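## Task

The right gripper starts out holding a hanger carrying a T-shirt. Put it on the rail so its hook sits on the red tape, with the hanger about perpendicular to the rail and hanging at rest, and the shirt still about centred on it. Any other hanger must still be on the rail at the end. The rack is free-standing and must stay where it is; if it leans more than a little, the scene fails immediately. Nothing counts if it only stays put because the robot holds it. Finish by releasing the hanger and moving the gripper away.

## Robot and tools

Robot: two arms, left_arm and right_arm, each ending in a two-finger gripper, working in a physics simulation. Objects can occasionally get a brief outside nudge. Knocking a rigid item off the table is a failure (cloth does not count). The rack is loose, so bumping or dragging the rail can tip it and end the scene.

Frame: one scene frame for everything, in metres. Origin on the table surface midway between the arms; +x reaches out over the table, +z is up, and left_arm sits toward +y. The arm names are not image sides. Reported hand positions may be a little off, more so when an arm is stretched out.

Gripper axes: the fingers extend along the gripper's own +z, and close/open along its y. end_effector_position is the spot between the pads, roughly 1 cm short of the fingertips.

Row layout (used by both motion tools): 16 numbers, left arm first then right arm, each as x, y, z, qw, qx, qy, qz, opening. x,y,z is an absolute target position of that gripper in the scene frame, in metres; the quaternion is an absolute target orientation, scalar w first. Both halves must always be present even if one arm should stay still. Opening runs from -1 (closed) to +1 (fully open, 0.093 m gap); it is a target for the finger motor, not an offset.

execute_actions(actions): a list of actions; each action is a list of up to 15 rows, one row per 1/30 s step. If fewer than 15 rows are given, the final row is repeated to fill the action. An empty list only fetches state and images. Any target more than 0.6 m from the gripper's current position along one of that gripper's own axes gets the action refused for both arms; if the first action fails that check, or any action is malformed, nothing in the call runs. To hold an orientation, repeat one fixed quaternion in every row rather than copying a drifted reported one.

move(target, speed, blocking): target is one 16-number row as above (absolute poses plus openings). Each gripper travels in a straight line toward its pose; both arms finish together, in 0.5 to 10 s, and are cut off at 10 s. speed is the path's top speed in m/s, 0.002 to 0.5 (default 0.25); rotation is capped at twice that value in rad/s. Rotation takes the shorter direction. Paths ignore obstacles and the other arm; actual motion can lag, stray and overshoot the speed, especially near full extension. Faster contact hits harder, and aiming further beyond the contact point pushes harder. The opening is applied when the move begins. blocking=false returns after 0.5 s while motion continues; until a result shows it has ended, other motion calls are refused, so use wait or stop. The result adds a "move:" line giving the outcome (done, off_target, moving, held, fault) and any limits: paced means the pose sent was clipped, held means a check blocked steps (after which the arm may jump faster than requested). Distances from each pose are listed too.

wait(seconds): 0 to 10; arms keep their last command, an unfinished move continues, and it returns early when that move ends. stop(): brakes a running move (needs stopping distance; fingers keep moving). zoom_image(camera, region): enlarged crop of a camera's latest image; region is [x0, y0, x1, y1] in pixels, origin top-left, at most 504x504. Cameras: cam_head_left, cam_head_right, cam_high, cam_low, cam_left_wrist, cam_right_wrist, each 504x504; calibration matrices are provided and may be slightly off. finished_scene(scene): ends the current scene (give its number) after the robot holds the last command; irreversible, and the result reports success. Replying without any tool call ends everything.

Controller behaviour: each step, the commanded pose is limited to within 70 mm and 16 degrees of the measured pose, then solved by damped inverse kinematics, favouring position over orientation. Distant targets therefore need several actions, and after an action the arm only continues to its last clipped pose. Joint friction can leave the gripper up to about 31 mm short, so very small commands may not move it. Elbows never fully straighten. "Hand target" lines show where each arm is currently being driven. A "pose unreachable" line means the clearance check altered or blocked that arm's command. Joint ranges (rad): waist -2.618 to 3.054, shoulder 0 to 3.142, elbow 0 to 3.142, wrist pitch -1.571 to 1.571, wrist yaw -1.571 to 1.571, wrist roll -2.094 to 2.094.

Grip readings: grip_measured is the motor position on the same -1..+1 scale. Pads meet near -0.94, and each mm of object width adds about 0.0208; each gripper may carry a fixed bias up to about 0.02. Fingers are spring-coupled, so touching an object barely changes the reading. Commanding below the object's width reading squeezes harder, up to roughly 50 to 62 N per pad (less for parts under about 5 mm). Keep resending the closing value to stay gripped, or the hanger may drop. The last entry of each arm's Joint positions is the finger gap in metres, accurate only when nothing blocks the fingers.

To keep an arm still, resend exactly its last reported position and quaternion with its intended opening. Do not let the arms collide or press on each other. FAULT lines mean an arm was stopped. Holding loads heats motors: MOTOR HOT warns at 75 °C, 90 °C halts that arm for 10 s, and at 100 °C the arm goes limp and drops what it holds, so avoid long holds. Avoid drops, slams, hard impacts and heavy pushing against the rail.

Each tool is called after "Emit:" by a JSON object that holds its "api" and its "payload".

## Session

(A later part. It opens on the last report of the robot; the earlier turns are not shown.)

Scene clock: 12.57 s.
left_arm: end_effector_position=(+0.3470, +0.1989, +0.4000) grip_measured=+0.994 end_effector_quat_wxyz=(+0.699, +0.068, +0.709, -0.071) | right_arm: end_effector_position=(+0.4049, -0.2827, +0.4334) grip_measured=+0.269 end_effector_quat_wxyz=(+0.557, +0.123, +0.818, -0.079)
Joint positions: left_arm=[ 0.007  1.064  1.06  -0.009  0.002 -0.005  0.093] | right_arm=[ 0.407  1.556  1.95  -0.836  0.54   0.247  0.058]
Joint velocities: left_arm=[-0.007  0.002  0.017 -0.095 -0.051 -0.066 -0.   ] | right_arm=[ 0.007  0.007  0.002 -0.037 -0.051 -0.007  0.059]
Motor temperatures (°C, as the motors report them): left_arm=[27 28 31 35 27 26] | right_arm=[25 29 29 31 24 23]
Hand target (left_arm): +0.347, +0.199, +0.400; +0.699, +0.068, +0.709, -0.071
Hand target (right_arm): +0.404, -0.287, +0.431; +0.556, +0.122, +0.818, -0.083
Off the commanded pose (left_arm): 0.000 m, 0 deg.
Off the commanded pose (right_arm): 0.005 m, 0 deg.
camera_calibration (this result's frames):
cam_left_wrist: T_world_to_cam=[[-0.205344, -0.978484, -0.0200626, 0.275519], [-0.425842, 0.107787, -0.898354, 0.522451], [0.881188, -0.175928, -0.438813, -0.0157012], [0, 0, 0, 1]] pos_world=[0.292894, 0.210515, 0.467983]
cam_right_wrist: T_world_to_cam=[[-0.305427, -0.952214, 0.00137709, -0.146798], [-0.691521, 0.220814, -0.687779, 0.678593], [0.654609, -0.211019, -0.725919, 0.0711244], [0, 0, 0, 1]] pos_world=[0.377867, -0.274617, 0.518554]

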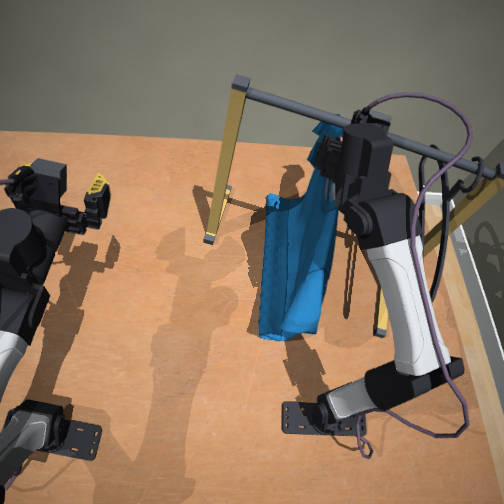

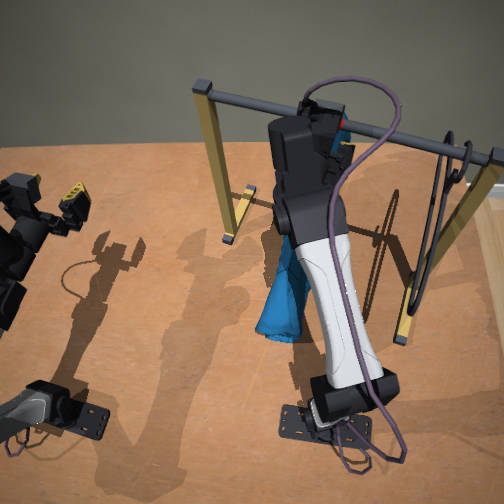

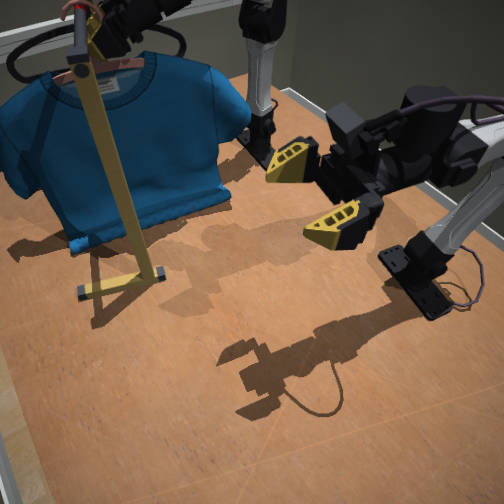

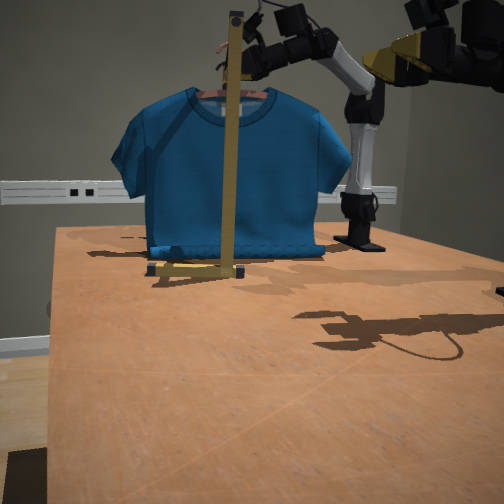

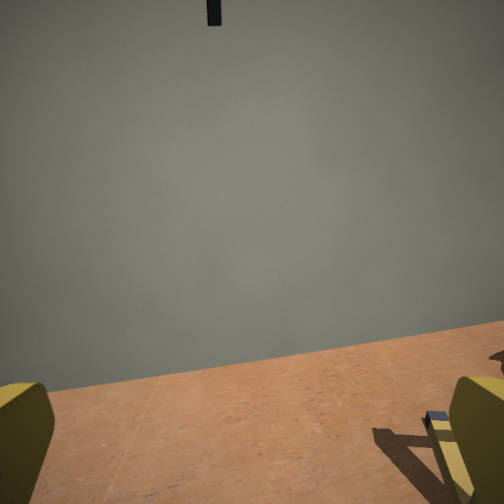

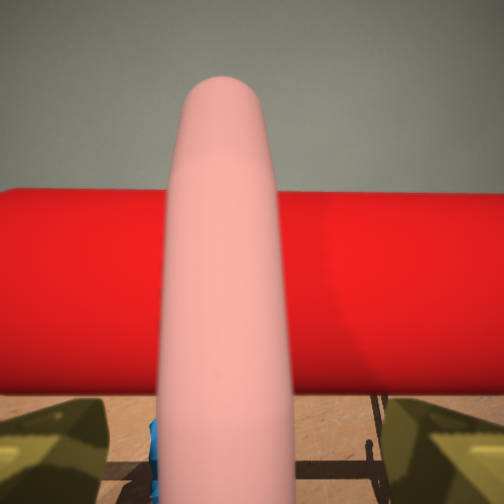

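Emit:
{"api": "move", "payload": {"target": [0.347,0.199,0.400,0.699,0.068,0.709,-0.071,1, 0.2,-0.2,0.52,0.6204,-0.1349,0.7652,0.1094,0.3], "speed": 0.2}}

Emit:
{"api": "zoom_image", "payload": {"camera": "cam_head_right", "region": [240, 70, 440, 270]}}

Scene clock: 15.13 s.
left_arm: end_effector_position=(+0.3470, +0.1989, +0.4000) grip_measured=+0.994 end_effector_quat_wxyz=(+0.699, +0.068, +0.709, -0.071) | right_arm: end_effector_position=(+0.2034, -0.1967, +0.5201) grip_measured=+0.297 end_effector_quat_wxyz=(+0.620, -0.133, +0.765, +0.112)
Joint positions: left_arm=[ 0.007  1.064  1.06  -0.009  0.002 -0.005  0.093] | right_arm=[ 0.897  1.112  1.944 -1.061  0.425  0.103  0.059]
Joint velocities: left_arm=[-0.012 -0.007 -0.007 -0.081  0.022 -0.037 -0.   ] | right_arm=[ 0.002 -0.012 -0.007 -0.066 -0.022  0.007 -0.   ]
Motor temperatures (°C, as the motors report them): left_arm=[27 28 32 35 27 26] | right_arm=[25 29 29 32 24 23]
Hand target (left_arm): +0.347, +0.199, +0.400; +0.699, +0.068, +0.709, -0.071
Hand target (right_arm): +0.198, -0.201, +0.521; +0.619, -0.136, +0.766, +0.109
Off the commanded pose (left_arm): 0.000 m, 0 deg.
Off the commanded pose (right_arm): 0.005 m, 0 deg.
move: done
camera_calibration (this result's frames):
cam_left_wrist: T_world_to_cam=[[-0.205344, -0.978484, -0.0200626, 0.275519], [-0.425842, 0.107787, -0.898354, 0.522451], [0.881188, -0.175928, -0.438813, -0.0157012], [0, 0, 0, 1]] pos_world=[0.292894, 0.210515, 0.467983]
cam_right_wrist: T_world_to_cam=[[0.325541, -0.945527, -0.00155185, -0.252119], [-0.568563, -0.194442, -0.79933, 0.531248], [0.755486, 0.261097, -0.600891, 0.291378], [0, 0, 0, 1]] pos_world=[0.163991, -0.211166, 0.599337]

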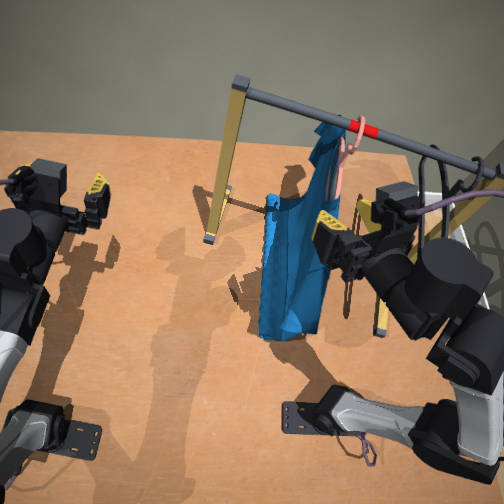

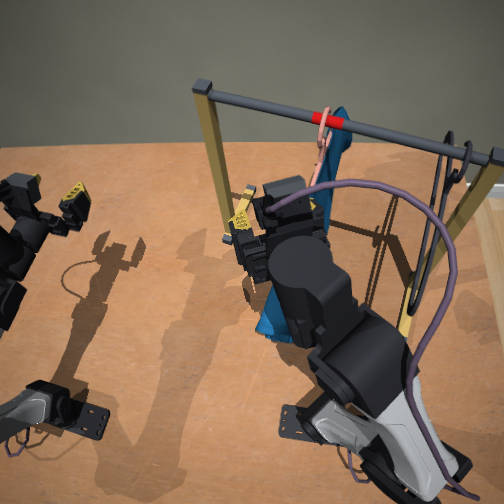

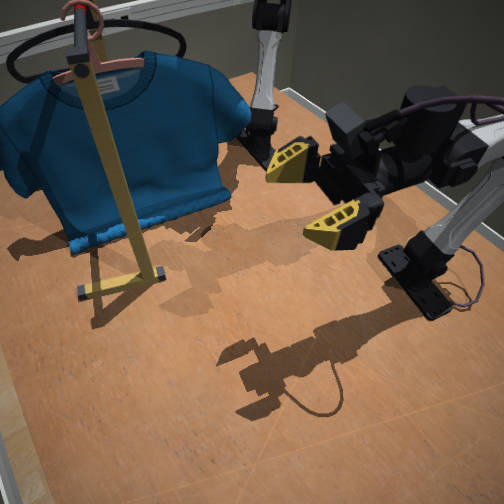

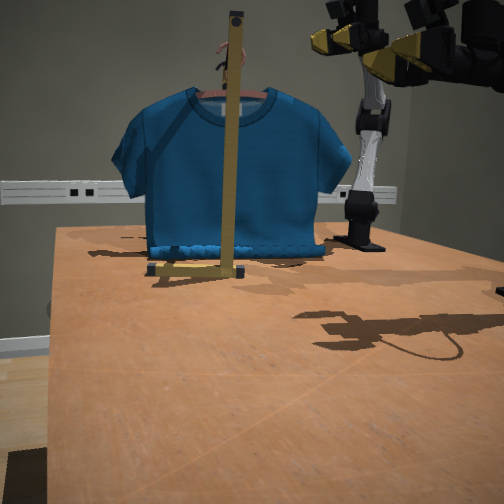

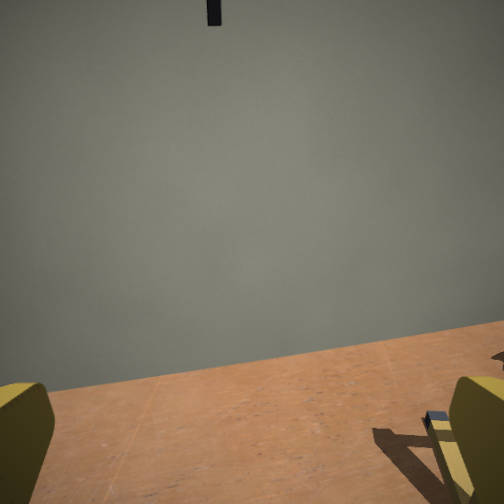

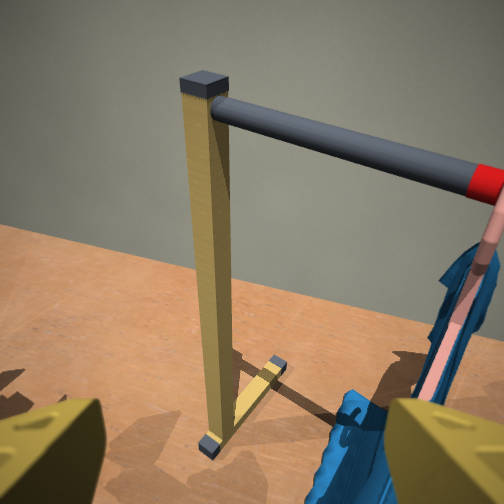

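Region (240, 70, 440, 270) of cam_head_right's 504x504 image, scaled by 2.520, with more detail than that image has.

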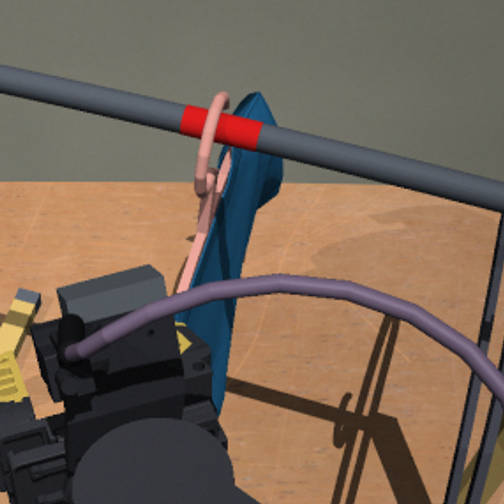

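Emit:
{"api": "wait", "payload": {"seconds": 1.5}}

Scene clock: 16.83 s.
left_arm: end_effector_position=(+0.3470, +0.1989, +0.4000) grip_measured=+0.994 end_effector_quat_wxyz=(+0.699, +0.068, +0.709, -0.071) | right_arm: end_effector_position=(+0.2035, -0.1971, +0.5199) grip_measured=+0.297 end_effector_quat_wxyz=(+0.620, -0.133, +0.766, +0.111)
Joint positions: left_arm=[ 0.007  1.064  1.06  -0.009  0.002 -0.005  0.093] | right_arm=[ 0.897  1.112  1.944 -1.062  0.427  0.103  0.059]
Joint velocities: left_arm=[ 0.022  0.002  0.007 -0.051 -0.037 -0.037 -0.   ] | right_arm=[ 0.007 -0.007 -0.007  0.037 -0.037  0.022 -0.001]
Motor temperatures (°C, as the motors report them): left_arm=[27 29 32 36 27 26] | right_arm=[25 29 30 32 24 23]
Hand target (left_arm): +0.347, +0.199, +0.400; +0.699, +0.068, +0.709, -0.071
Hand target (right_arm): +0.198, -0.201, +0.521; +0.619, -0.136, +0.766, +0.109
Off the commanded pose (left_arm): 0.000 m, 0 deg.
Off the commanded pose (right_arm): 0.005 m, 0 deg.
wait: 1.50 s; at rest from the start
camera_calibration (this result's frames):
cam_left_wrist: T_world_to_cam=[[-0.205344, -0.978484, -0.0200626, 0.275519], [-0.425842, 0.107787, -0.898354, 0.522451], [0.881188, -0.175928, -0.438813, -0.0157012], [0, 0, 0, 1]] pos_world=[0.292894, 0.210515, 0.467983]
cam_right_wrist: T_world_to_cam=[[0.323783, -0.946131, -0.000659047, -0.252691], [-0.569325, -0.194277, -0.798827, 0.530972], [0.755667, 0.259022, -0.60156, 0.291179], [0, 0, 0, 1]] pos_world=[0.164078, -0.211345, 0.59915]

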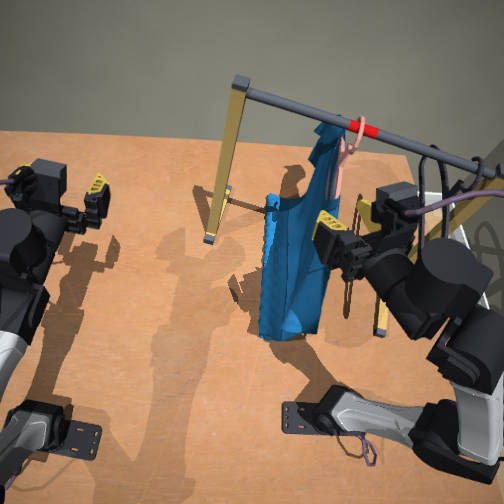

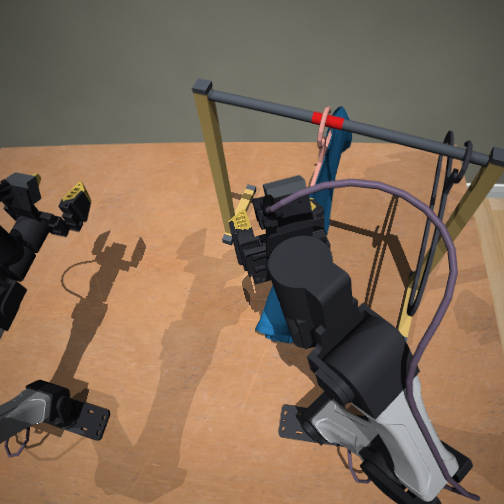

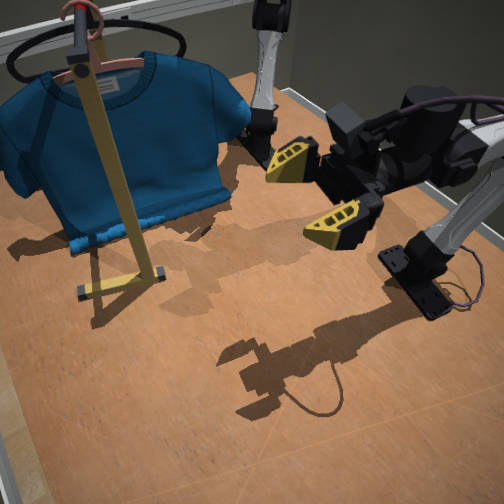

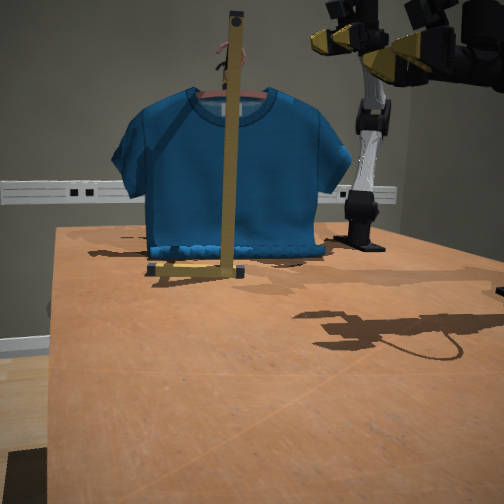

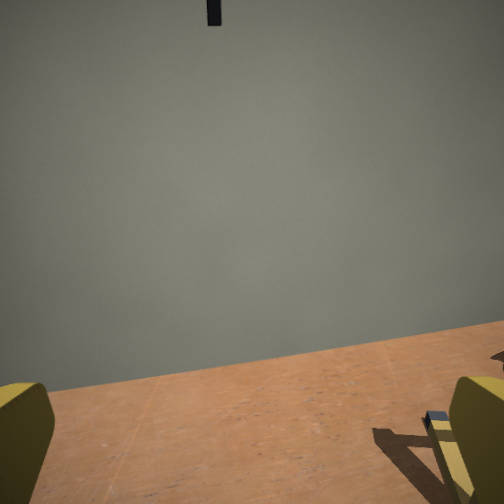

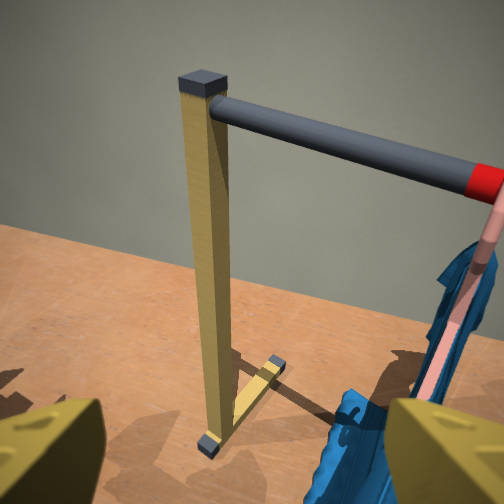

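Emit:
{"api": "finished_scene", "payload": {"scene": 2}}

The scene is finished: the task was done.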